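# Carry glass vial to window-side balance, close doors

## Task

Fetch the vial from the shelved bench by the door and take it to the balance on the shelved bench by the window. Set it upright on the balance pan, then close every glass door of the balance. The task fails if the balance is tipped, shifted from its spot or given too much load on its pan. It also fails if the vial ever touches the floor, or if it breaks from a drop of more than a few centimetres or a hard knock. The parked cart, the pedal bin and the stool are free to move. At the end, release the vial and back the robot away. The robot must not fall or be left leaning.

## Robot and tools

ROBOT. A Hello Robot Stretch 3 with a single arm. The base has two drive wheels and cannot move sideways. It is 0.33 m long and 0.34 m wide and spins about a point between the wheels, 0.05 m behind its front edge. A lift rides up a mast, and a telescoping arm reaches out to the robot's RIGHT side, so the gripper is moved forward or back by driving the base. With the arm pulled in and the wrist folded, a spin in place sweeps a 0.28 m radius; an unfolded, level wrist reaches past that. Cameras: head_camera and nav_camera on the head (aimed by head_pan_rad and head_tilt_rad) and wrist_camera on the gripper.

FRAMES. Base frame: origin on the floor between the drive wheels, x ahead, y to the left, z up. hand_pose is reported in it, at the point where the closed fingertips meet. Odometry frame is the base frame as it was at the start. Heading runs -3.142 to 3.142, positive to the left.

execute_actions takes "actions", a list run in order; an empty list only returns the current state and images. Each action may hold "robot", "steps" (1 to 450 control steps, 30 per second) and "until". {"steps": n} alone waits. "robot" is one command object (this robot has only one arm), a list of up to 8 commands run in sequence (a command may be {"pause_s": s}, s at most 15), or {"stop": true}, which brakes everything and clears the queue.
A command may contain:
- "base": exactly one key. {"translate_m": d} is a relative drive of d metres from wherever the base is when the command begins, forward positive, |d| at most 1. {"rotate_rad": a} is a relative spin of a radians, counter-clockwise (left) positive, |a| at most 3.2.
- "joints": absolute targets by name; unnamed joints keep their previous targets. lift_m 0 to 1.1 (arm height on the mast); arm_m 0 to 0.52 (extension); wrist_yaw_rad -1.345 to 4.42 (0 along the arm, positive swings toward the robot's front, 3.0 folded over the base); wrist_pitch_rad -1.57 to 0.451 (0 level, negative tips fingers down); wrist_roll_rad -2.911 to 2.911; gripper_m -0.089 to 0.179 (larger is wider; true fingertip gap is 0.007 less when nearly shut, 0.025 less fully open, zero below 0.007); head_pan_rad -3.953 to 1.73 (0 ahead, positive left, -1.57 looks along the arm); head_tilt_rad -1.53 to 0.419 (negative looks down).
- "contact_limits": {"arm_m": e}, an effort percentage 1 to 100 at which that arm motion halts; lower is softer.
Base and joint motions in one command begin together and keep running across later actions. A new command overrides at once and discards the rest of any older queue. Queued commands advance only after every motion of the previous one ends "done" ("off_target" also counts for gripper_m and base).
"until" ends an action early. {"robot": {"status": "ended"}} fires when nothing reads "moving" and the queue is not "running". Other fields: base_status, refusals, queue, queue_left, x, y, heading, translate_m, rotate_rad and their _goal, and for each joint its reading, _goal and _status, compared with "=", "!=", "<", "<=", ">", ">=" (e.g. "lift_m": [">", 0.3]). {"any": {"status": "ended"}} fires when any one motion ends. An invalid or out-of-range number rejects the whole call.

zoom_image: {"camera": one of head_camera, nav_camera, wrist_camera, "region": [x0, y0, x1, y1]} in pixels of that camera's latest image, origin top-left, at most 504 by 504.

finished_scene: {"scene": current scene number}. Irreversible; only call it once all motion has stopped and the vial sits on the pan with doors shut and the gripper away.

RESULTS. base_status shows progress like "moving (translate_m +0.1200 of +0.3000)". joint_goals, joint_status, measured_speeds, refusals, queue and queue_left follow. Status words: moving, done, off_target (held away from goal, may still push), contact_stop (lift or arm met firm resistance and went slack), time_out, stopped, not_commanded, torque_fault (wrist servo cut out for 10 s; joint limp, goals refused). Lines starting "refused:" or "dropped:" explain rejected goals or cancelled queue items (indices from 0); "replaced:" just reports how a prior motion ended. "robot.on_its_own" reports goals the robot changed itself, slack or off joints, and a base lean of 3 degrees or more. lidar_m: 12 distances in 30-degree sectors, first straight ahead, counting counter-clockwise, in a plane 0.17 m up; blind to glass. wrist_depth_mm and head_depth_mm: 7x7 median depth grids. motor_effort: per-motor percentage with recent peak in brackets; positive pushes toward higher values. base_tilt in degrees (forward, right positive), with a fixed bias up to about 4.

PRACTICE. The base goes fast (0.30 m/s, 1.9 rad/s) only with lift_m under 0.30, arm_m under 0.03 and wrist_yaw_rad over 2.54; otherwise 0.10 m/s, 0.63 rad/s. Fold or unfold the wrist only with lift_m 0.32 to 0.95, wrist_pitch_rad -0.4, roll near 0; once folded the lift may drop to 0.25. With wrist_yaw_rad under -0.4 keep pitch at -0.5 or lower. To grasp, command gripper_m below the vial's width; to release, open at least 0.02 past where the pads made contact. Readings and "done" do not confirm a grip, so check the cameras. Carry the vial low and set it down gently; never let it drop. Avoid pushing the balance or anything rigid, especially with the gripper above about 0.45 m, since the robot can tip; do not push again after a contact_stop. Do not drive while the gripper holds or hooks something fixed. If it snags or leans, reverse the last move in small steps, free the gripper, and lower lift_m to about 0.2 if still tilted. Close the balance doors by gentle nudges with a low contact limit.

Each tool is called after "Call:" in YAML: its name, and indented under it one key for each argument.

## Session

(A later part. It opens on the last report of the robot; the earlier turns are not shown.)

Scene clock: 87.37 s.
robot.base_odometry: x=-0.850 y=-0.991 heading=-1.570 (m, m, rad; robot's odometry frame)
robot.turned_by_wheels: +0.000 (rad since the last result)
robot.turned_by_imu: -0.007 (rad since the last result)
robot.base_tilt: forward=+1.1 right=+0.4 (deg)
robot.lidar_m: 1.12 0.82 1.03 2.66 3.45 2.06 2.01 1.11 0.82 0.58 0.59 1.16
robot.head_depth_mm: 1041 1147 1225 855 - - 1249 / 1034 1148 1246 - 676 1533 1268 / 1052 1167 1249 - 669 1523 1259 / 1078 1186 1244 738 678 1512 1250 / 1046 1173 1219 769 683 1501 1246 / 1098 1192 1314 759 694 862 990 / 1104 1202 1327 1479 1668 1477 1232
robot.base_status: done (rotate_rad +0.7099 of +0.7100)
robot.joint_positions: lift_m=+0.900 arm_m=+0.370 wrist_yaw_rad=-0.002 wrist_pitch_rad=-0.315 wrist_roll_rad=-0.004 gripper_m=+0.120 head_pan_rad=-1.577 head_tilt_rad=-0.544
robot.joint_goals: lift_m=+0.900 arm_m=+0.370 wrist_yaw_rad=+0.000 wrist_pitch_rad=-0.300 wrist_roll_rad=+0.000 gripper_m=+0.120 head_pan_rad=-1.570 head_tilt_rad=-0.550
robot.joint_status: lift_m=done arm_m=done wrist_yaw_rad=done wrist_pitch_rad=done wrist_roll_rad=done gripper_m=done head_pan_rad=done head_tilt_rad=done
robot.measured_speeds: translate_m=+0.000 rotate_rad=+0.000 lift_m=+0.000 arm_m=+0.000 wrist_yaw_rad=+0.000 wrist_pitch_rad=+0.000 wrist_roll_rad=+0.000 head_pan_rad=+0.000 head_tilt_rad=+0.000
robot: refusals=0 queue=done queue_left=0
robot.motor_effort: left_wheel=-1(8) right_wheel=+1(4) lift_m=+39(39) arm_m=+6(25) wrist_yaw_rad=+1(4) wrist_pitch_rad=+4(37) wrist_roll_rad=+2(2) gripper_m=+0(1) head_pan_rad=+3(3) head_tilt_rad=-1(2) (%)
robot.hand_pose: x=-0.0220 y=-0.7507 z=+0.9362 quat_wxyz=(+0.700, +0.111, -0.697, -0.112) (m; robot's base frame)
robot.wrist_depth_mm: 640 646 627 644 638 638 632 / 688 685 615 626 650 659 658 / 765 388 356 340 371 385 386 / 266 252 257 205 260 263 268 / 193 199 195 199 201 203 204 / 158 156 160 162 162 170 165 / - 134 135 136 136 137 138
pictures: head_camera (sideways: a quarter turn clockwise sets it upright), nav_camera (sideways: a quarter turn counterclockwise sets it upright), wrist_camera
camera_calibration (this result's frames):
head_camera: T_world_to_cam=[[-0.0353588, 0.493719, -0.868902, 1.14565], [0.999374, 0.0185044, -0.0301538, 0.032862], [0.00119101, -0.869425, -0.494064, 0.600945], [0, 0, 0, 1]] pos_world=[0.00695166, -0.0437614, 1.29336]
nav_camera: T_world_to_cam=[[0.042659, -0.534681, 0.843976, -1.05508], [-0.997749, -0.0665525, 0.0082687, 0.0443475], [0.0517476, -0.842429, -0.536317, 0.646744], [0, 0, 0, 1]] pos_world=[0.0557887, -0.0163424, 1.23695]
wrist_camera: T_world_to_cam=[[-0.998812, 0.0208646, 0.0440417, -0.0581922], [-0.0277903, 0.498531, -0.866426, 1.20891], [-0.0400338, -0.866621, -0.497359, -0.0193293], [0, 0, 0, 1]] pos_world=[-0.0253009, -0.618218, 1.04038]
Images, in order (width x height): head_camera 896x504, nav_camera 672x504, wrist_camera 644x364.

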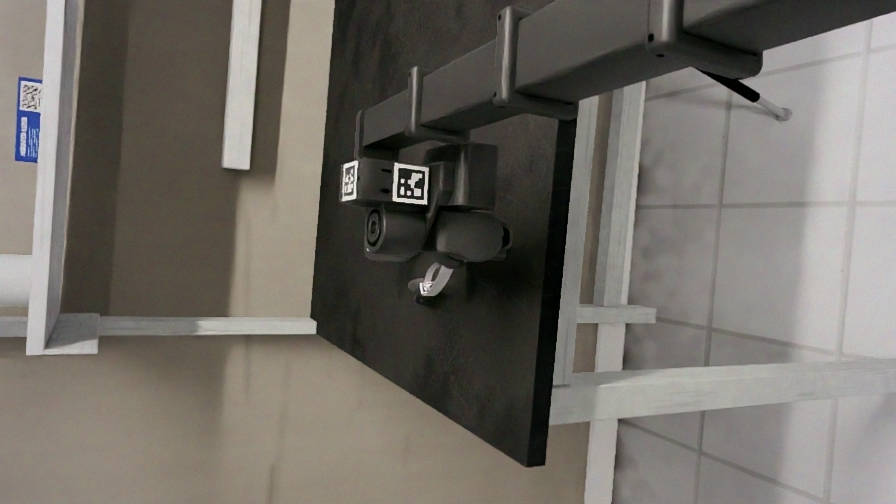

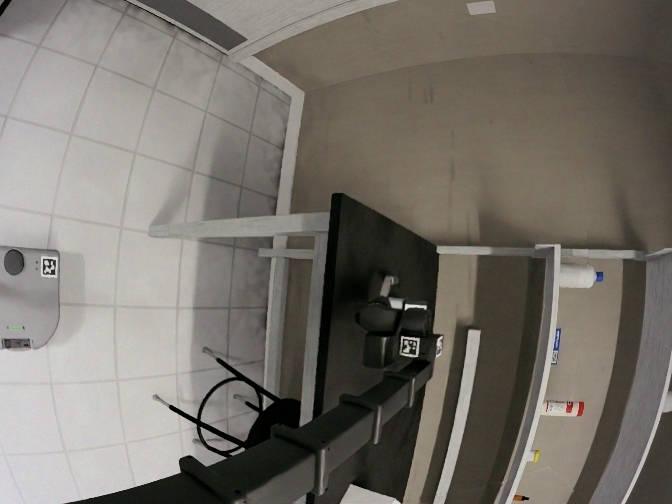

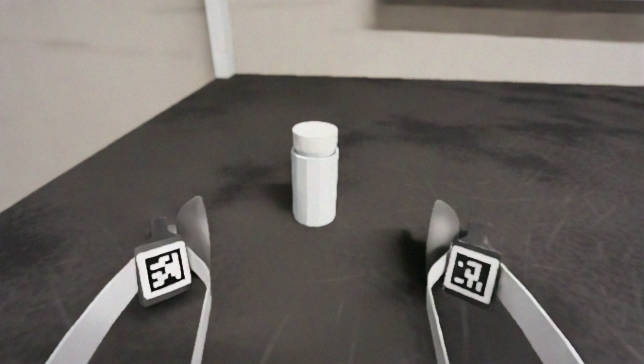

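Call:
execute_actions:
  actions:
    - {"robot": {"joints": {"arm_m": 0.43, "lift_m": 0.903}}, "steps": 150, "until": {"robot": {"status": "ended"}}}

Scene clock: 92.13 s.
robot.base_odometry: x=-0.850 y=-0.991 heading=-1.570 (m, m, rad; robot's odometry frame)
robot.turned_by_wheels: +0.000 (rad since the last result)
robot.turned_by_imu: +0.000 (rad since the last result)
robot.base_tilt: forward=+1.0 right=+0.8 (deg)
robot.lidar_m: 1.12 0.82 1.03 2.67 3.44 2.06 2.01 1.11 0.82 0.58 0.59 1.16
robot.head_depth_mm: 1048 1147 1235 859 - - 1247 / 1041 1151 1249 - 673 1539 1277 / 1055 1164 1267 715 668 1528 1263 / 1079 1183 1253 707 677 1518 1249 / 1050 1175 1215 767 684 1504 1250 / 1099 1202 1320 759 694 865 987 / 1103 1203 1325 1473 1671 1486 1231
robot.base_status: done (rotate_rad +0.7099 of +0.7100)
robot.joint_positions: lift_m=+0.903 arm_m=+0.430 wrist_yaw_rad=-0.002 wrist_pitch_rad=-0.315 wrist_roll_rad=-0.004 gripper_m=+0.120 head_pan_rad=-1.577 head_tilt_rad=-0.544
robot.joint_goals: lift_m=+0.903 arm_m=+0.430 wrist_yaw_rad=+0.000 wrist_pitch_rad=-0.300 wrist_roll_rad=+0.000 gripper_m=+0.120 head_pan_rad=-1.570 head_tilt_rad=-0.550
robot.joint_status: lift_m=done arm_m=done wrist_yaw_rad=done wrist_pitch_rad=done wrist_roll_rad=done gripper_m=done head_pan_rad=done head_tilt_rad=done
robot.measured_speeds: translate_m=+0.000 rotate_rad=+0.000 lift_m=+0.000 arm_m=+0.000 wrist_yaw_rad=+0.000 wrist_pitch_rad=+0.000 wrist_roll_rad=+0.000 head_pan_rad=+0.000 head_tilt_rad=+0.000
robot: refusals=0 queue=done queue_left=0
robot.motor_effort: left_wheel=-1(1) right_wheel=+1(1) lift_m=+39(38) arm_m=+6(5) wrist_yaw_rad=+2(2) wrist_pitch_rad=+4(4) wrist_roll_rad=+2(2) gripper_m=+2(1) head_pan_rad=+3(4) head_tilt_rad=-1(3) (%)
robot.hand_pose: x=-0.0220 y=-0.8107 z=+0.9391 quat_wxyz=(+0.700, +0.111, -0.697, -0.112) (m; robot's base frame)
robot.wrist_depth_mm: 605 591 575 587 580 589 579 / 628 641 612 620 615 616 613 / 693 675 367 378 382 389 402 / 726 255 260 249 266 270 274 / 197 204 200 139 205 206 210 / 161 160 163 153 165 175 168 / - 137 138 139 139 140 141
pictures: head_camera (sideways: a quarter turn clockwise sets it upright), nav_camera (sideways: a quarter turn counterclockwise sets it upright), wrist_camera
camera_calibration (this result's frames):
head_camera: T_world_to_cam=[[-0.035359, 0.493719, -0.868902, 1.14565], [0.999374, 0.0185048, -0.0301538, 0.032862], [0.00119142, -0.869425, -0.494064, 0.600945], [0, 0, 0, 1]] pos_world=[0.00695169, -0.0437614, 1.29336]
nav_camera: T_world_to_cam=[[0.0426593, -0.534681, 0.843976, -1.05508], [-0.997749, -0.066553, 0.00826871, 0.0443475], [0.051748, -0.842429, -0.536317, 0.646743], [0, 0, 0, 1]] pos_world=[0.0557887, -0.0163424, 1.23695]
wrist_camera: T_world_to_cam=[[-0.998812, 0.020856, 0.0440454, -0.0570815], [-0.0277899, 0.498702, -0.866328, 1.24142], [-0.0400337, -0.866523, -0.49753, -0.0695961], [0, 0, 0, 1]] pos_world=[-0.0253009, -0.678215, 1.04337]
Images, in order (width x height): head_camera 896x504, nav_camera 672x504, wrist_camera 644x364.

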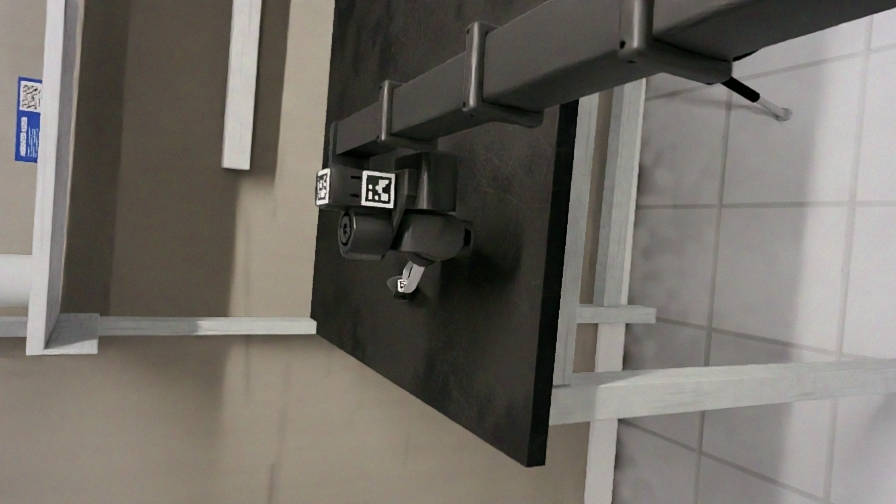

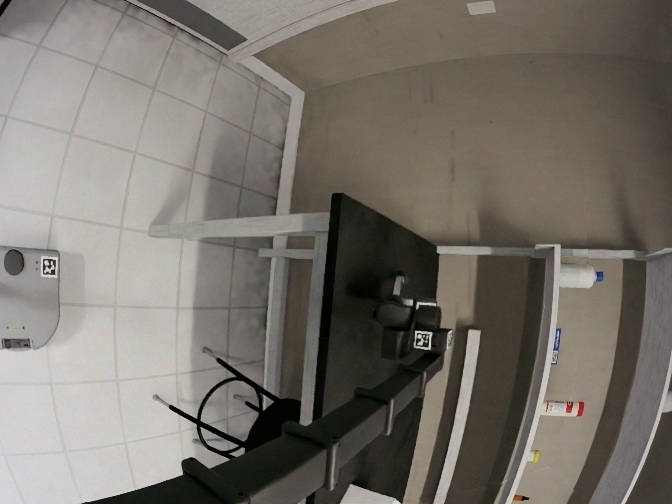

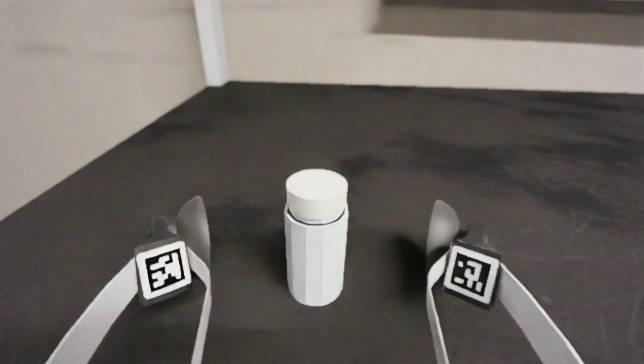

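Call:
execute_actions:
  actions:
    - {"robot": {"joints": {"arm_m": 0.424, "gripper_m": 0.01}}, "steps": 150, "until": {"robot": {"status": "ended"}}}

Scene clock: 100.83 s.
robot.base_odometry: x=-0.850 y=-0.991 heading=-1.570 (m, m, rad; robot's odometry frame)
robot.turned_by_wheels: +0.000 (rad since the last result)
robot.turned_by_imu: +0.000 (rad since the last result)
robot.base_tilt: forward=+1.0 right=+0.6 (deg)
robot.lidar_m: 1.11 0.82 1.03 2.66 3.44 2.06 2.01 1.11 0.82 0.58 0.59 1.16
robot.head_depth_mm: 1044 1153 1225 859 - - 1249 / 1039 1147 1250 - 676 1530 1271 / 1059 1161 1261 715 670 1518 1263 / 1083 1181 1250 708 677 1516 1249 / 1050 1176 1211 768 686 1505 1246 / 1100 1202 1317 758 691 864 989 / 1102 1211 1334 1472 1690 1484 1231
robot.base_status: done (rotate_rad +0.7099 of +0.7100)
robot.joint_positions: lift_m=+0.903 arm_m=+0.424 wrist_yaw_rad=-0.002 wrist_pitch_rad=-0.316 wrist_roll_rad=-0.004 gripper_m=+0.010 head_pan_rad=-1.577 head_tilt_rad=-0.544
robot.joint_goals: lift_m=+0.903 arm_m=+0.424 wrist_yaw_rad=+0.000 wrist_pitch_rad=-0.300 wrist_roll_rad=+0.000 gripper_m=+0.010 head_pan_rad=-1.570 head_tilt_rad=-0.550
robot.joint_status: lift_m=done arm_m=done wrist_yaw_rad=done wrist_pitch_rad=done wrist_roll_rad=done gripper_m=done head_pan_rad=done head_tilt_rad=done
robot.measured_speeds: translate_m=+0.000 rotate_rad=+0.000 lift_m=+0.000 arm_m=+0.000 wrist_yaw_rad=+0.000 wrist_pitch_rad=+0.000 wrist_roll_rad=+0.000 head_pan_rad=+0.000 head_tilt_rad=+0.000
robot: refusals=0 queue=done queue_left=0
robot.motor_effort: left_wheel=-1(1) right_wheel=+1(1) lift_m=+38(37) arm_m=-5(5) wrist_yaw_rad=+1(2) wrist_pitch_rad=+4(4) wrist_roll_rad=+2(2) gripper_m=-7(81) head_pan_rad=+4(3) head_tilt_rad=-2(2) (%)
robot.hand_pose: x=-0.0220 y=-0.8054 z=+0.9389 quat_wxyz=(+0.700, +0.111, -0.697, -0.112) (m; robot's base frame)
robot.wrist_depth_mm: 604 593 578 586 594 590 574 / 642 636 626 608 626 609 619 / 687 670 364 376 378 385 399 / 744 256 260 144 265 270 272 / 196 197 206 139 205 207 209 / 161 162 158 154 164 167 169 / 136 137 138 140 140 140 141
pictures: head_camera (sideways: a quarter turn clockwise sets it upright), nav_camera (sideways: a quarter turn counterclockwise sets it upright), wrist_camera
camera_calibration (this result's frames):
head_camera: T_world_to_cam=[[-0.0353588, 0.493719, -0.868902, 1.14565], [0.999374, 0.0185045, -0.0301538, 0.032862], [0.00119111, -0.869424, -0.494064, 0.600945], [0, 0, 0, 1]] pos_world=[0.00695167, -0.0437614, 1.29336]
nav_camera: T_world_to_cam=[[0.0426591, -0.534682, 0.843976, -1.05508], [-0.997749, -0.0665526, 0.00826868, 0.0443475], [0.0517477, -0.842429, -0.536317, 0.646744], [0, 0, 0, 1]] pos_world=[0.0557887, -0.0163424, 1.23695]
wrist_camera: T_world_to_cam=[[-0.998812, 0.0208195, 0.0440609, -0.0572266], [-0.0277887, 0.499411, -0.865919, 1.23881], [-0.0400325, -0.866115, -0.498239, -0.0641277], [0, 0, 0, 1]] pos_world=[-0.0253009, -0.673026, 1.04328]
Images, in order (width x height): head_camera 896x504, nav_camera 672x504, wrist_camera 644x364.

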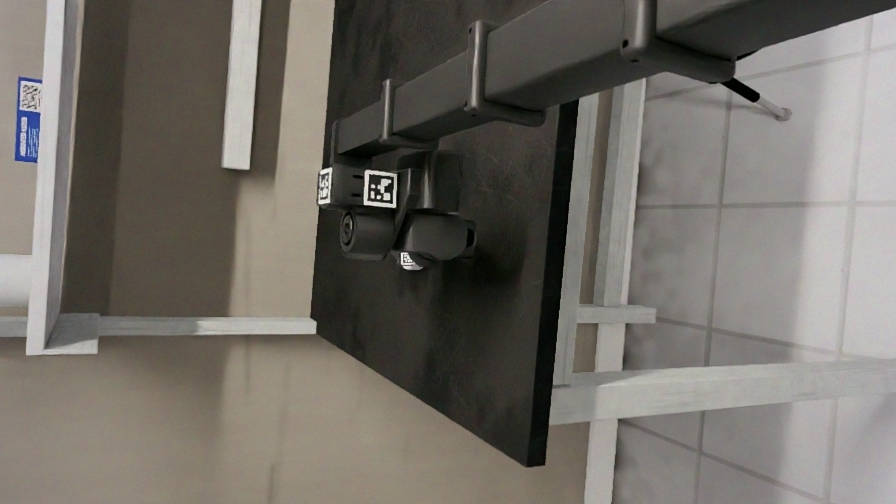

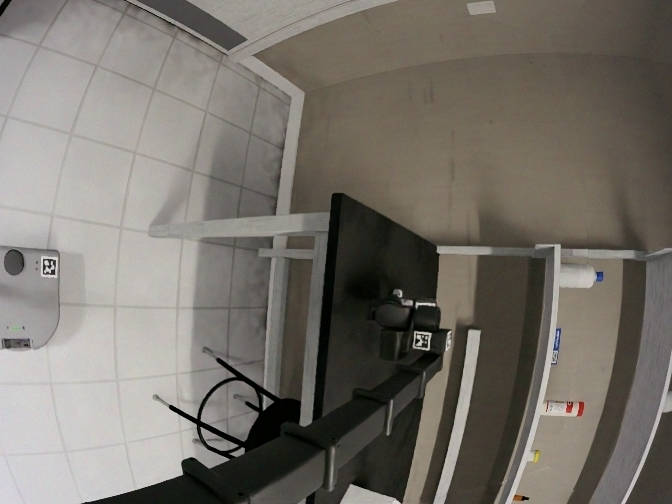

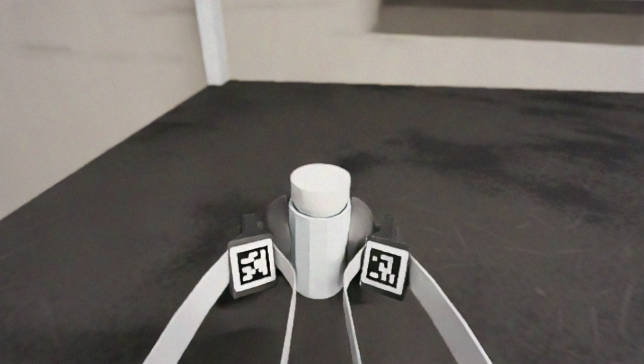

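Call:
execute_actions:
  actions:
    - {"robot": {"joints": {"gripper_m": -0.02}}, "steps": 100, "until": {"robot": {"status": "ended"}}}
    - {"robot": {"joints": {"lift_m": 0.935}}, "steps": 100, "until": {"robot": {"status": "ended"}}}

Scene clock: 104.10 s.
robot.base_odometry: x=-0.850 y=-0.991 heading=-1.570 (m, m, rad; robot's odometry frame)
robot.turned_by_wheels: +0.000 (rad since the last result)
robot.turned_by_imu: +0.000 (rad since the last result)
robot.base_tilt: forward=+1.1 right=+0.7 (deg)
robot.lidar_m: 1.12 0.82 1.03 2.66 3.44 2.06 2.01 1.11 0.82 0.58 0.59 1.16
robot.head_depth_mm: 1042 1146 1227 - - 1464 1275 / 1038 1150 1249 755 657 1536 1272 / 1048 1164 1240 745 668 1531 1263 / 1085 1183 1250 736 677 1514 1257 / 1050 1175 1215 769 685 1504 1244 / 1095 1199 1316 759 693 863 989 / 1101 1204 1334 1481 1678 1487 1226
robot.base_status: done (rotate_rad +0.7099 of +0.7100)
robot.joint_positions: lift_m=+0.935 arm_m=+0.424 wrist_yaw_rad=-0.002 wrist_pitch_rad=-0.317 wrist_roll_rad=-0.004 gripper_m=-0.019 head_pan_rad=-1.577 head_tilt_rad=-0.544
robot.joint_goals: lift_m=+0.935 arm_m=+0.424 wrist_yaw_rad=+0.000 wrist_pitch_rad=-0.300 wrist_roll_rad=+0.000 gripper_m=-0.020 head_pan_rad=-1.570 head_tilt_rad=-0.550
robot.joint_status: lift_m=done arm_m=done wrist_yaw_rad=done wrist_pitch_rad=done wrist_roll_rad=done gripper_m=done head_pan_rad=done head_tilt_rad=done
robot.measured_speeds: translate_m=+0.000 rotate_rad=+0.000 lift_m=+0.000 arm_m=+0.000 wrist_yaw_rad=+0.000 wrist_pitch_rad=+0.000 wrist_roll_rad=+0.000 head_pan_rad=+0.000 head_tilt_rad=+0.000
robot: refusals=0 queue=done queue_left=0
robot.motor_effort: left_wheel=-1(1) right_wheel=+1(1) lift_m=+38(41) arm_m=-5(5) wrist_yaw_rad=+2(2) wrist_pitch_rad=+5(5) wrist_roll_rad=+2(2) gripper_m=-16(89) head_pan_rad=+4(3) head_tilt_rad=-2(2) (%)
robot.hand_pose: x=-0.0220 y=-0.8054 z=+0.9707 quat_wxyz=(+0.700, +0.111, -0.697, -0.112) (m; robot's base frame)
robot.wrist_depth_mm: 602 603 578 593 589 575 589 / 643 643 638 625 636 643 632 / 693 688 451 454 479 485 487 / 770 322 324 143 336 338 340 / 546 247 255 137 260 257 260 / 201 202 197 157 209 210 209 / 170 171 173 173 174 176 176
pictures: head_camera (sideways: a quarter turn clockwise sets it upright), nav_camera (sideways: a quarter turn counterclockwise sets it upright), wrist_camera
camera_calibration (this result's frames):
head_camera: T_world_to_cam=[[-0.035359, 0.493719, -0.868902, 1.14565], [0.999374, 0.0185047, -0.0301538, 0.032862], [0.00119132, -0.869425, -0.494064, 0.600945], [0, 0, 0, 1]] pos_world=[0.00695168, -0.0437614, 1.29336]
nav_camera: T_world_to_cam=[[0.0426592, -0.534682, 0.843976, -1.05508], [-0.997749, -0.0665528, 0.0082687, 0.0443475], [0.0517479, -0.842429, -0.536317, 0.646744], [0, 0, 0, 1]] pos_world=[0.0557887, -0.0163424, 1.23695]
wrist_camera: T_world_to_cam=[[-0.998812, 0.0207804, 0.0440779, -0.0586774], [-0.0277869, 0.500192, -0.865469, 1.26648], [-0.0400322, -0.865665, -0.49902, -0.0470869], [0, 0, 0, 1]] pos_world=[-0.025301, -0.673027, 1.07519]
Images, in order (width x height): head_camera 896x504, nav_camera 672x504, wrist_camera 644x364.

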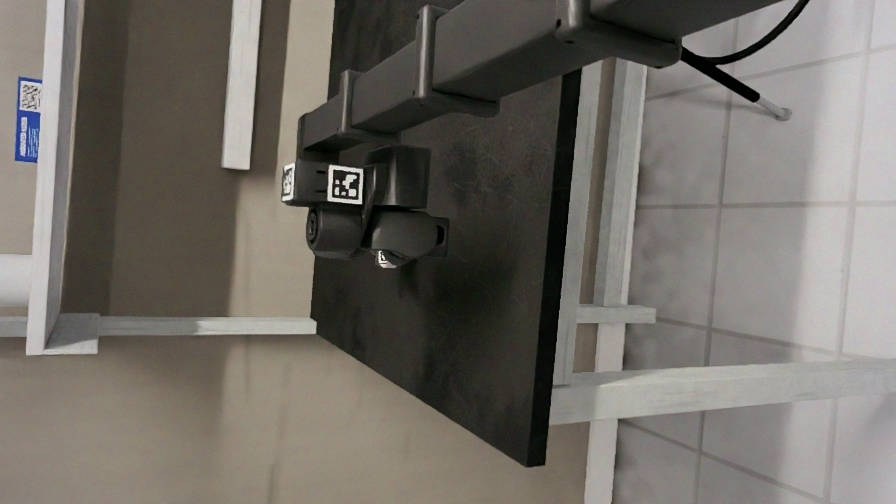

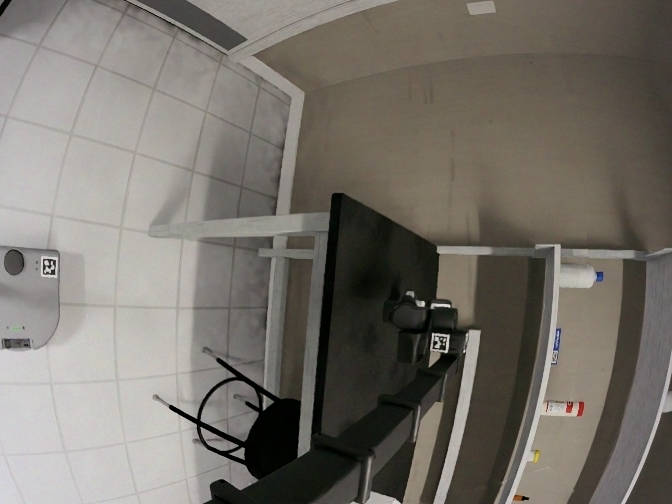

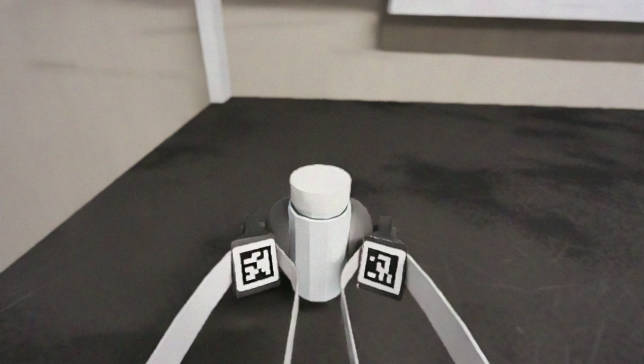

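Call:
execute_actions:
  actions:
    - {"robot": {"joints": {"arm_m": 0.0, "head_pan_rad": -1.2, "head_tilt_rad": -0.5}}, "steps": 300, "until": {"robot": {"arm_m": ["<", 0.03]}}}
    - {"robot": {"joints": {"wrist_yaw_rad": 2.75, "lift_m": 0.27}, "base": {"rotate_rad": 2.04}}, "steps": 300, "until": {"robot": {"base_status": ["!=", "moving"]}}}
    - {"robot": {"base": {"translate_m": 1.0}}, "steps": 300, "until": {"robot": {"lift_m": ["<", 0.295]}}}
    - {"robot": {"base": {"translate_m": 1.0}}, "steps": 300, "until": {"robot": {"x": [">", 0.1]}}}
    - {"robot": {"base": {"translate_m": 1.0}}, "steps": 300, "until": {"robot": {"x": [">", 0.9]}}}
    - {"robot": {"base": {"translate_m": 0.448}, "joints": {"lift_m": 0.9}}, "steps": 300, "until": {"robot": {"base_status": ["!=", "moving"]}}}
    - {"robot": {"base": {"rotate_rad": 1.10}}, "steps": 300, "until": {"robot": {"status": "ended"}}}

Scene clock: 140.27 s.
robot.base_odometry: x=+1.301 y=+0.102 heading=+1.570 (m, m, rad; robot's odometry frame)
robot.turned_by_wheels: +3.140 (rad since the last result)
robot.turned_by_imu: +3.156 (rad since the last result)
robot.base_tilt: forward=+1.2 right=+0.6 (deg)
robot.lidar_m: 1.42 0.99 1.24 2.63 3.12 1.89 1.80 1.18 1.23 1.19 0.64 1.45
robot.head_depth_mm: 1067 1131 1223 1224 859 666 1310 / 1108 1163 1270 1134 850 683 1382 / 1150 1106 902 889 751 721 1355 / 1214 1308 1414 908 737 1430 1285 / 1264 1375 1504 1651 761 892 1207 / 1331 1448 1590 1765 1885 1491 1267 / 1394 1537 1696 1892 1941 1528 1257
robot.base_status: done (rotate_rad +1.0998 of +1.1000)
robot.joint_positions: lift_m=+0.900 arm_m=+0.000 wrist_yaw_rad=+2.748 wrist_pitch_rad=-0.318 wrist_roll_rad=-0.004 gripper_m=-0.019 head_pan_rad=-1.207 head_tilt_rad=-0.507
robot.joint_goals: lift_m=+0.900 arm_m=+0.000 wrist_yaw_rad=+2.750 wrist_pitch_rad=-0.300 wrist_roll_rad=+0.000 gripper_m=-0.020 head_pan_rad=-1.200 head_tilt_rad=-0.500
robot.joint_status: lift_m=done arm_m=done wrist_yaw_rad=done wrist_pitch_rad=done wrist_roll_rad=done gripper_m=done head_pan_rad=done head_tilt_rad=done
robot.measured_speeds: translate_m=+0.000 rotate_rad=+0.000 lift_m=+0.000 arm_m=+0.000 wrist_yaw_rad=+0.000 wrist_pitch_rad=+0.000 wrist_roll_rad=+0.000 head_pan_rad=+0.000 head_tilt_rad=+0.000
robot: refusals=0 queue=done queue_left=0
robot.motor_effort: left_wheel=-3(8) right_wheel=+3(8) lift_m=+39(38) arm_m=-5(5) wrist_yaw_rad=+2(3) wrist_pitch_rad=+5(5) wrist_roll_rad=+2(2) gripper_m=-16(17) head_pan_rad=+4(32) head_tilt_rad=+2(8) (%)
robot.hand_pose: x=+0.0691 y=+0.0724 z=+0.9353 quat_wxyz=(+0.247, +0.705, -0.026, +0.664) (m; robot's base frame)
robot.wrist_depth_mm: - - - - - - 962 / - - - - - 918 - / - - - - - 977 - / - - - 143 - - - / - - - 137 - - - / - - - 157 - - - / - - - - - - -
pictures: head_camera (sideways: a quarter turn clockwise sets it upright), nav_camera (sideways: a quarter turn counterclockwise sets it upright), wrist_camera
camera_calibration (this result's frames):
head_camera: T_world_to_cam=[[-0.199867, 0.417187, -0.886571, 1.1697], [0.925513, 0.377443, -0.0310352, 0.0344616], [0.321682, -0.826736, -0.46155, 0.556683], [0, 0, 0, 1]] pos_world=[0.0228142, -0.0407608, 1.29503]
nav_camera: T_world_to_cam=[[0.221799, -0.453577, 0.863176, -1.08121], [-0.906353, -0.422381, 0.010943, 0.0403079], [0.359626, -0.784769, -0.504784, 0.603838], [0, 0, 0, 1]] pos_world=[0.0591876, 0.000489064, 1.23764]
wrist_camera: T_world_to_cam=[[0.915323, -0.400297, 0.0441093, -0.0862437], [-0.165733, -0.474246, -0.864652, 0.87867], [0.367036, 0.784126, -0.500431, 0.552448], [0, 0, 0, 1]] pos_world=[0.0217977, -0.0510063, 1.04001]
Images, in order (width x height): head_camera 896x504, nav_camera 672x504, wrist_camera 644x364.

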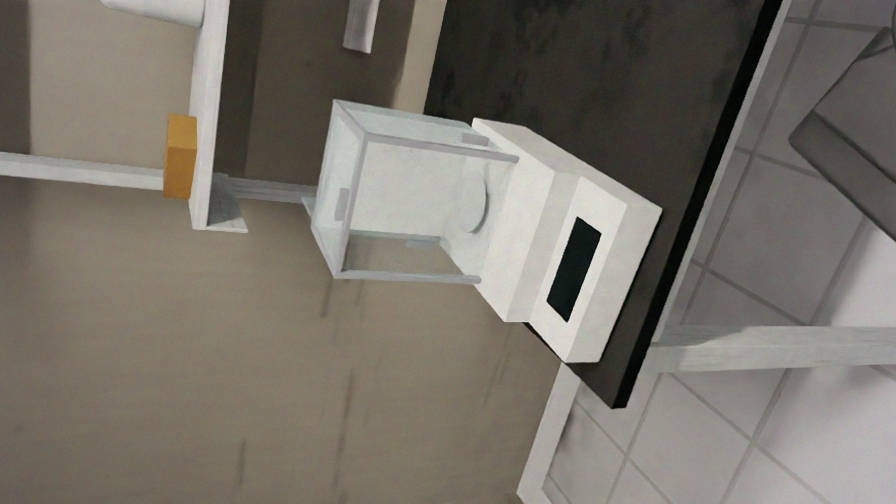

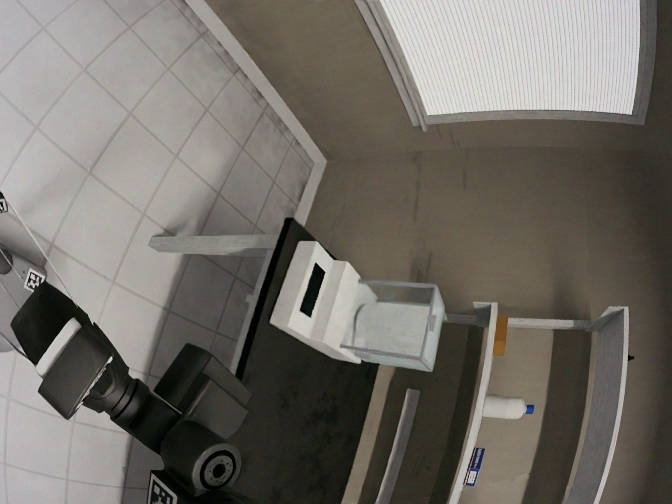

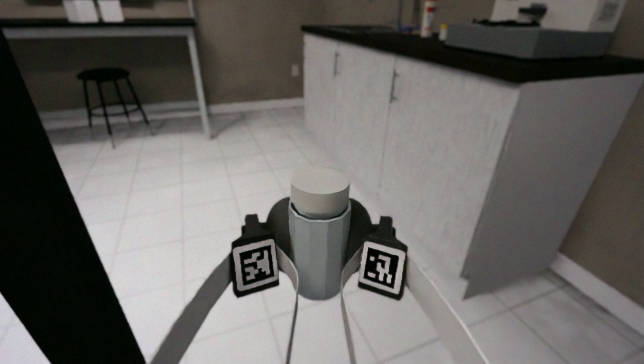

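Call:
zoom_image:
  camera: "head_camera"
  region: [280, 80, 680, 420]

Region (280, 80, 680, 420) of head_camera's 896x504 image, scaled by 1.260, with more detail than that image has; it fills the top 428 rows of this view, and the rest is white.

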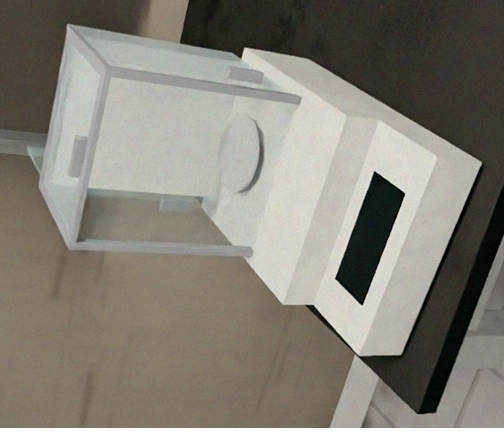

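Call:
execute_actions:
  actions:
    - {"robot": {"joints": {"lift_m": 0.27, "head_pan_rad": -1.57, "head_tilt_rad": -0.6}, "base": {"translate_m": 0.9}}, "steps": 300, "until": {"robot": {"lift_m": ["<", 0.295]}}}
    - {"robot": {"base": {"translate_m": 0.6}}, "steps": 300, "until": {"robot": {"y": [">", 0.8]}}}
    - {"robot": [{"base": {"translate_m": 0.2836}}, {"base": {"rotate_rad": -1.67}}, {"base": {"translate_m": 0.8}}], "steps": 400, "until": {"robot": {"x": [">", 1.75]}}}
    - {"robot": {"base": {"translate_m": 0.441}, "joints": {"lift_m": 0.9}}, "steps": 300, "until": {"robot": {"lift_m": [">", 0.4]}}}
    - {"robot": {"joints": {"wrist_yaw_rad": 0.0}}, "steps": 300, "until": {"robot": {"status": "ended"}}}

Scene clock: 197.00 s.
robot.base_odometry: x=+2.193 y=+0.999 heading=-0.100 (m, m, rad; robot's odometry frame)
robot.turned_by_wheels: -1.670 (rad since the last result)
robot.turned_by_imu: -1.676 (rad since the last result)
robot.base_tilt: forward=+1.1 right=+0.7 (deg)
robot.lidar_m: 0.49 0.50 0.51 0.49 0.50 0.66 1.39 3.57 0.61 1.78 0.63 0.52
robot.head_depth_mm: 2734 2992 2975 2516 737 1538 - / 2745 2974 3223 1026 711 799 - / 2741 2925 1417 792 709 - - / 2696 2957 1243 790 698 - - / 2687 2988 1463 944 720 1405 1216 / 1529 2457 1435 978 736 1397 1202 / 997 473 1324 961 730 1326 1174
robot.base_status: done (translate_m +0.4410 of +0.4410)
robot.joint_positions: lift_m=+0.900 arm_m=+0.000 wrist_yaw_rad=+0.003 wrist_pitch_rad=-0.319 wrist_roll_rad=-0.004 gripper_m=-0.019 head_pan_rad=-1.563 head_tilt_rad=-0.593
robot.joint_goals: lift_m=+0.900 arm_m=+0.000 wrist_yaw_rad=+0.000 wrist_pitch_rad=-0.300 wrist_roll_rad=+0.000 gripper_m=-0.020 head_pan_rad=-1.570 head_tilt_rad=-0.600
robot.joint_status: lift_m=done arm_m=done wrist_yaw_rad=done wrist_pitch_rad=done wrist_roll_rad=done gripper_m=done head_pan_rad=done head_tilt_rad=done
robot.measured_speeds: translate_m=+0.000 rotate_rad=+0.000 lift_m=+0.000 arm_m=+0.000 wrist_yaw_rad=+0.000 wrist_pitch_rad=+0.000 wrist_roll_rad=+0.000 head_pan_rad=+0.000 head_tilt_rad=+0.000
robot: refusals=0 queue=done queue_left=0
robot.motor_effort: left_wheel=+3(12) right_wheel=-2(7) lift_m=+38(39) arm_m=-5(5) wrist_yaw_rad=-2(3) wrist_pitch_rad=+5(5) wrist_roll_rad=+2(2) gripper_m=-16(17) head_pan_rad=-4(32) head_tilt_rad=-2(10) (%)
robot.hand_pose: x=-0.0208 y=-0.3811 z=+0.9352 quat_wxyz=(+0.700, +0.114, -0.696, -0.111) (m; robot's base frame)
robot.wrist_depth_mm: 686 978 - - - - - / 613 - - - - - - / 687 804 730 485 986 - - / 561 558 530 143 402 - - / 429 434 436 137 422 433 - / 366 372 421 156 459 - - / 447 970 - - - - -
pictures: head_camera (sideways: a quarter turn clockwise sets it upright), nav_camera (sideways: a quarter turn counterclockwise sets it upright), wrist_camera
camera_calibration (this result's frames):
head_camera: T_world_to_cam=[[-0.0422697, 0.53516, -0.843693, 1.11282], [0.999026, 0.0333091, -0.0289239, 0.0312611], [0.0126237, -0.844094, -0.536047, 0.655499], [0, 0, 0, 1]] pos_world=[0.00753303, -0.0432742, 1.29116]
nav_camera: T_world_to_cam=[[0.0501073, -0.574751, 0.816793, -1.01968], [-0.996768, -0.0802019, 0.00471264, 0.0489715], [0.0627997, -0.814388, -0.576912, 0.699491], [0, 0, 0, 1]] pos_world=[0.0559788, -0.012476, 1.23618]
wrist_camera: T_world_to_cam=[[-0.998899, 0.0159833, 0.0441096, -0.0666773], [-0.0301465, 0.501733, -0.864497, 1.02326], [-0.0359487, -0.864875, -0.500698, 0.304438], [0, 0, 0, 1]] pos_world=[-0.024812, -0.249036, 1.03998]
Images, in order (width x height): head_camera 896x504, nav_camera 672x504, wrist_camera 644x364.

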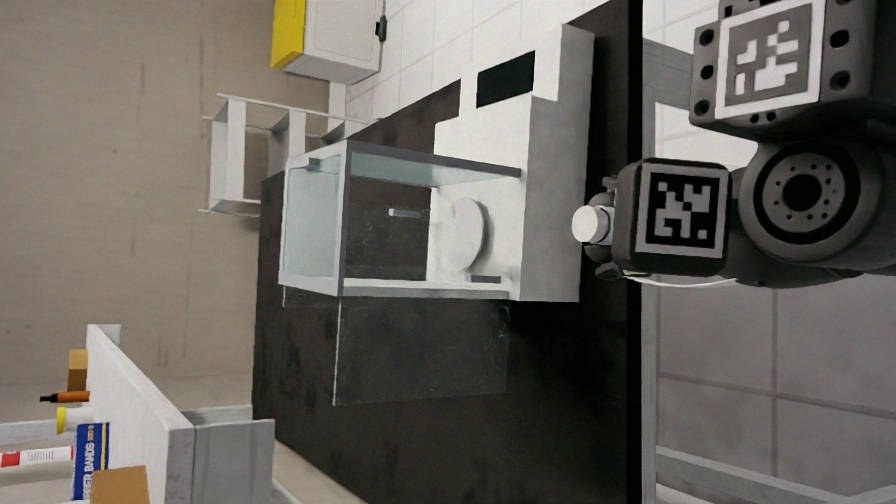

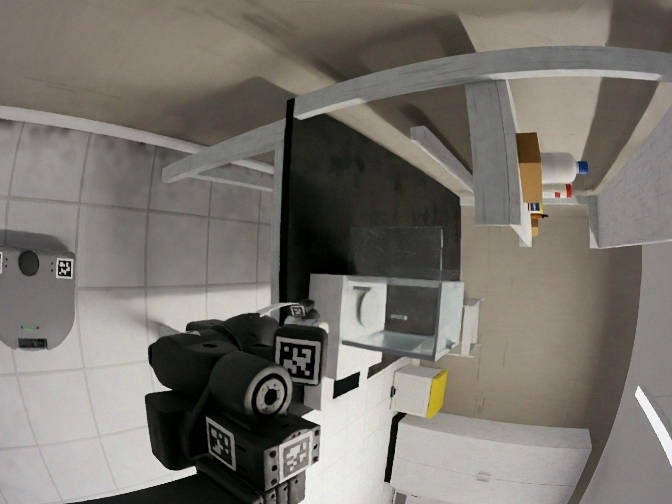

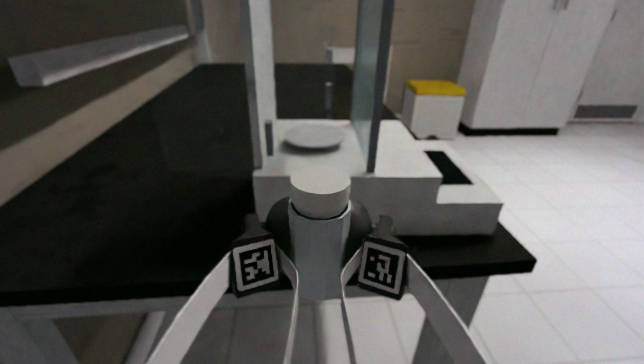

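Call:
zoom_image:
  camera: "head_camera"
  region: [260, 120, 640, 420]

Call:
zoom_image:
  camera: "wrist_camera"
  region: [200, 0, 460, 220]

Region (260, 120, 640, 420) of head_camera's 896x504 image, scaled by 1.326, with more detail than that image has; it fills the top 398 rows of this view, and the rest is white.

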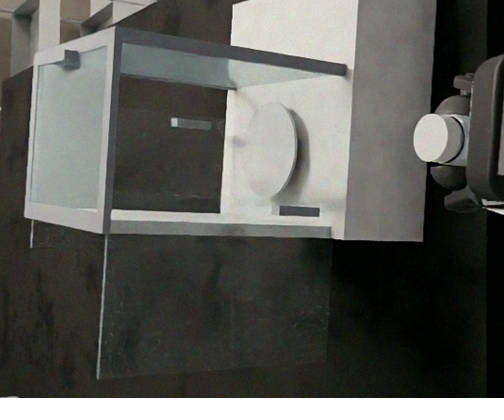

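Region (200, 0, 460, 220) of wrist_camera's 644x364 image, scaled by 1.938; it fills the top 426 rows of this view, and the rest is white.

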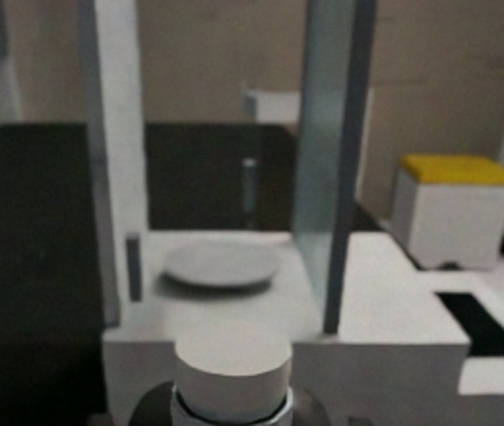

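Call:
execute_actions:
  actions:
    - {"robot": {"base": {"translate_m": -0.008}, "joints": {"lift_m": 0.89, "arm_m": 0.19}, "contact_limits": {"arm_m": 15}}, "steps": 300, "until": {"robot": {"status": "ended"}}}

Scene clock: 213.47 s.
robot.base_odometry: x=+2.185 y=+1.000 heading=-0.100 (m, m, rad; robot's odometry frame)
robot.turned_by_wheels: +0.000 (rad since the last result)
robot.turned_by_imu: +0.000 (rad since the last result)
robot.base_tilt: forward=+1.2 right=+0.4 (deg)
robot.lidar_m: 0.50 0.51 0.51 0.49 0.50 0.66 1.38 3.54 0.60 1.82 0.64 0.52
robot.head_depth_mm: 2713 2973 2965 2641 - - 1218 / 2711 2948 3153 2618 - 870 1084 / 2731 2885 1423 1115 - 1429 1229 / 2704 2983 1303 852 699 1416 1218 / 2680 3007 1443 939 722 1413 1212 / 1621 2504 1436 976 734 1394 1207 / 999 475 1322 960 729 1316 1168
robot.base_status: done (translate_m -0.0080 of -0.0080)
robot.joint_positions: lift_m=+0.890 arm_m=+0.190 wrist_yaw_rad=+0.002 wrist_pitch_rad=-0.319 wrist_roll_rad=-0.004 gripper_m=-0.019 head_pan_rad=-1.563 head_tilt_rad=-0.593
robot.joint_goals: lift_m=+0.890 arm_m=+0.190 wrist_yaw_rad=+0.000 wrist_pitch_rad=-0.300 wrist_roll_rad=+0.000 gripper_m=-0.020 head_pan_rad=-1.570 head_tilt_rad=-0.600
robot.joint_status: lift_m=done arm_m=done wrist_yaw_rad=done wrist_pitch_rad=done wrist_roll_rad=done gripper_m=done head_pan_rad=done head_tilt_rad=done
robot.measured_speeds: translate_m=+0.000 rotate_rad=+0.000 lift_m=+0.000 arm_m=+0.000 wrist_yaw_rad=+0.000 wrist_pitch_rad=+0.000 wrist_roll_rad=+0.000 head_pan_rad=+0.000 head_tilt_rad=+0.000
robot: refusals=0 queue=done queue_left=0
robot.motor_effort: left_wheel=+4(7) right_wheel=-2(6) lift_m=+23(39) arm_m=+6(6) wrist_yaw_rad=-1(2) wrist_pitch_rad=+5(6) wrist_roll_rad=+2(2) gripper_m=-17(16) head_pan_rad=-4(4) head_tilt_rad=-3(2) (%)
robot.contact_limits: arm_m 15 (drawing in: default 27, maximum 45; extending or still: default 38, maximum 63)
robot.hand_pose: x=-0.0211 y=-0.5704 z=+0.9258 quat_wxyz=(+0.700, +0.113, -0.696, -0.112) (m; robot's base frame)
robot.wrist_depth_mm: 692 162 271 - - - - / 673 871 270 - - - - / 701 687 267 770 731 - - / 532 548 267 143 333 - - / 415 415 203 137 274 324 - / 339 339 209 158 221 231 - / 285 285 226 230 233 240 248
pictures: head_camera (sideways: a quarter turn clockwise sets it upright), nav_camera (sideways: a quarter turn counterclockwise sets it upright), wrist_camera
camera_calibration (this result's frames):
head_camera: T_world_to_cam=[[-0.0422697, 0.53516, -0.843693, 1.11282], [0.999026, 0.0333091, -0.0289239, 0.0312611], [0.0126237, -0.844094, -0.536047, 0.655499], [0, 0, 0, 1]] pos_world=[0.00753303, -0.0432742, 1.29116]
nav_camera: T_world_to_cam=[[0.0501073, -0.574751, 0.816793, -1.01968], [-0.996768, -0.0802019, 0.00471263, 0.0489715], [0.0627997, -0.814388, -0.576912, 0.699491], [0, 0, 0, 1]] pos_world=[0.0559788, -0.012476, 1.23618]
wrist_camera: T_world_to_cam=[[-0.99888, 0.0171304, 0.0441099, -0.0628541], [-0.0295699, 0.501781, -0.864489, 1.11007], [-0.0369426, -0.864825, -0.500712, 0.136096], [0, 0, 0, 1]] pos_world=[-0.0249312, -0.438238, 1.03056]
Images, in order (width x height): head_camera 896x504, nav_camera 672x504, wrist_camera 644x364.

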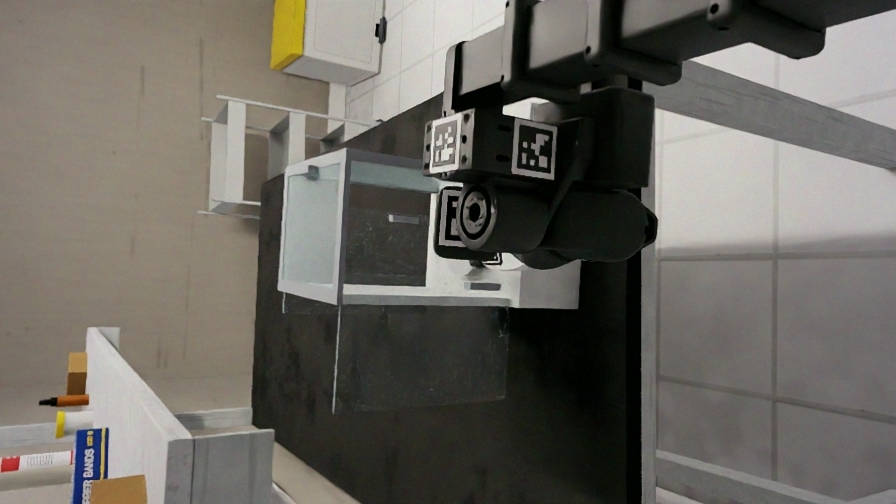

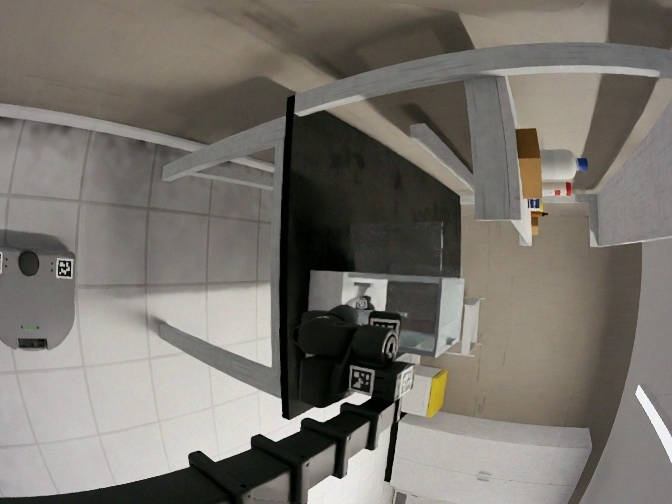

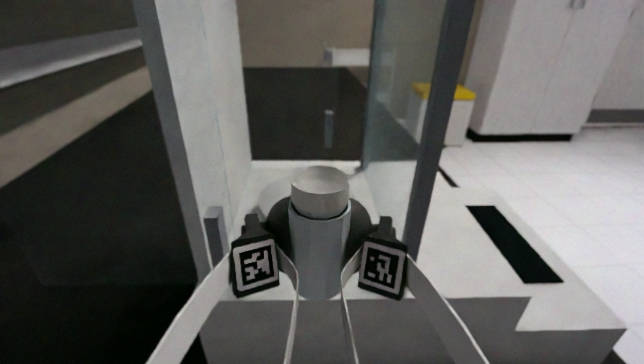

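Call:
execute_actions:
  actions:
    - {"robot": {"joints": {"arm_m": 0.30}, "contact_limits": {"arm_m": 12}}, "steps": 300, "until": {"robot": {"status": "ended"}}}

Scene clock: 218.43 s.
robot.base_odometry: x=+2.185 y=+1.000 heading=-0.100 (m, m, rad; robot's odometry frame)
robot.turned_by_wheels: +0.000 (rad since the last result)
robot.turned_by_imu: +0.000 (rad since the last result)
robot.base_tilt: forward=+1.1 right=+0.8 (deg)
robot.lidar_m: 0.50 0.51 0.51 0.49 0.50 0.66 1.37 3.56 0.60 1.83 0.64 0.53
robot.head_depth_mm: 2738 2996 2928 2660 - - 1216 / 2718 2960 3178 - 706 857 1082 / 2692 2910 1571 - 705 1420 1226 / 2705 2991 1309 798 705 1418 1222 / 2662 2977 1457 942 722 1408 1211 / 1627 2514 1432 973 737 1392 1209 / 1000 472 1317 958 730 1323 1177
robot.base_status: done (translate_m -0.0080 of -0.0080)
robot.joint_positions: lift_m=+0.890 arm_m=+0.300 wrist_yaw_rad=+0.002 wrist_pitch_rad=-0.319 wrist_roll_rad=-0.004 gripper_m=-0.019 head_pan_rad=-1.563 head_tilt_rad=-0.593
robot.joint_goals: lift_m=+0.890 arm_m=+0.300 wrist_yaw_rad=+0.000 wrist_pitch_rad=-0.300 wrist_roll_rad=+0.000 gripper_m=-0.020 head_pan_rad=-1.570 head_tilt_rad=-0.600
robot.joint_status: lift_m=done arm_m=done wrist_yaw_rad=done wrist_pitch_rad=done wrist_roll_rad=done gripper_m=done head_pan_rad=done head_tilt_rad=done
robot.measured_speeds: translate_m=+0.000 rotate_rad=+0.000 lift_m=+0.000 arm_m=+0.000 wrist_yaw_rad=+0.000 wrist_pitch_rad=+0.000 wrist_roll_rad=+0.000 head_pan_rad=+0.000 head_tilt_rad=+0.000
robot: refusals=0 queue=done queue_left=0
robot.motor_effort: left_wheel=+4(3) right_wheel=-2(2) lift_m=+23(23) arm_m=+6(6) wrist_yaw_rad=-3(1) wrist_pitch_rad=+5(5) wrist_roll_rad=+2(2) gripper_m=-16(17) head_pan_rad=-4(4) head_tilt_rad=-2(2) (%)
robot.contact_limits: arm_m 12 (drawing in: default 27, maximum 45; extending or still: default 38, maximum 63)
robot.hand_pose: x=-0.0211 y=-0.6803 z=+0.9258 quat_wxyz=(+0.700, +0.113, -0.696, -0.112) (m; robot's base frame)
robot.wrist_depth_mm: 93 125 - - - - - / 93 125 - - - - - / 93 125 724 788 - - - / 93 125 477 143 565 - - / 93 125 234 137 276 320 65 / 93 125 189 158 219 229 66 / 93 116 178 168 185 186 76
pictures: head_camera (sideways: a quarter turn clockwise sets it upright), nav_camera (sideways: a quarter turn counterclockwise sets it upright), wrist_camera
camera_calibration (this result's frames):
head_camera: T_world_to_cam=[[-0.0422697, 0.53516, -0.843693, 1.11282], [0.999026, 0.0333091, -0.0289239, 0.0312611], [0.0126237, -0.844094, -0.536047, 0.655499], [0, 0, 0, 1]] pos_world=[0.00753303, -0.0432742, 1.29116]
nav_camera: T_world_to_cam=[[0.0501073, -0.574751, 0.816793, -1.01968], [-0.996768, -0.0802019, 0.00471263, 0.0489715], [0.0627997, -0.814388, -0.576912, 0.699491], [0, 0, 0, 1]] pos_world=[0.0559788, -0.012476, 1.23618]
wrist_camera: T_world_to_cam=[[-0.99888, 0.0171342, 0.04411, -0.0609683], [-0.0295681, 0.501781, -0.864489, 1.16527], [-0.0369459, -0.864825, -0.500712, 0.0409689], [0, 0, 0, 1]] pos_world=[-0.0249316, -0.548234, 1.03056]
Images, in order (width x height): head_camera 896x504, nav_camera 672x504, wrist_camera 644x364.

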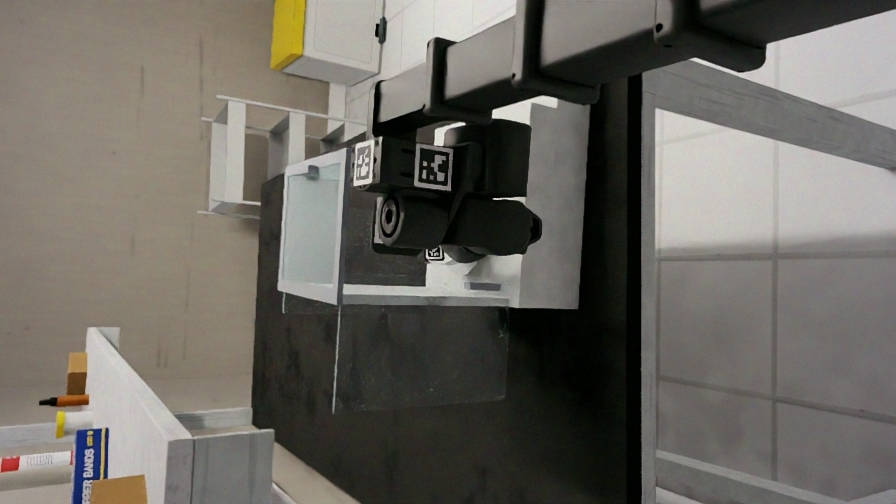

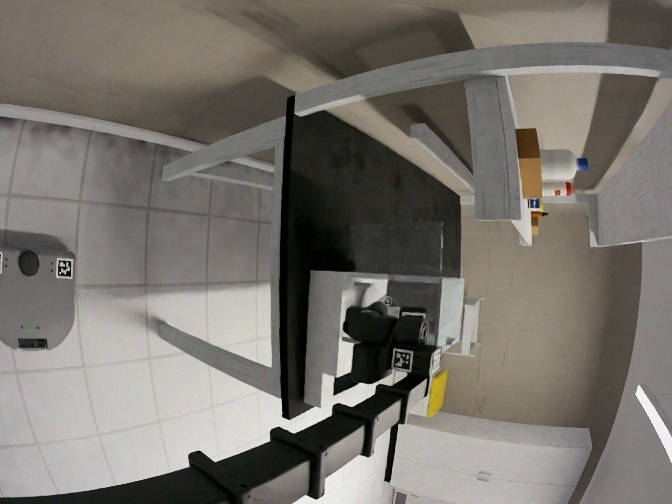

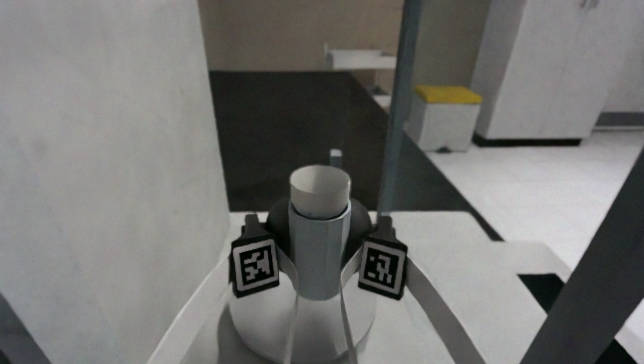

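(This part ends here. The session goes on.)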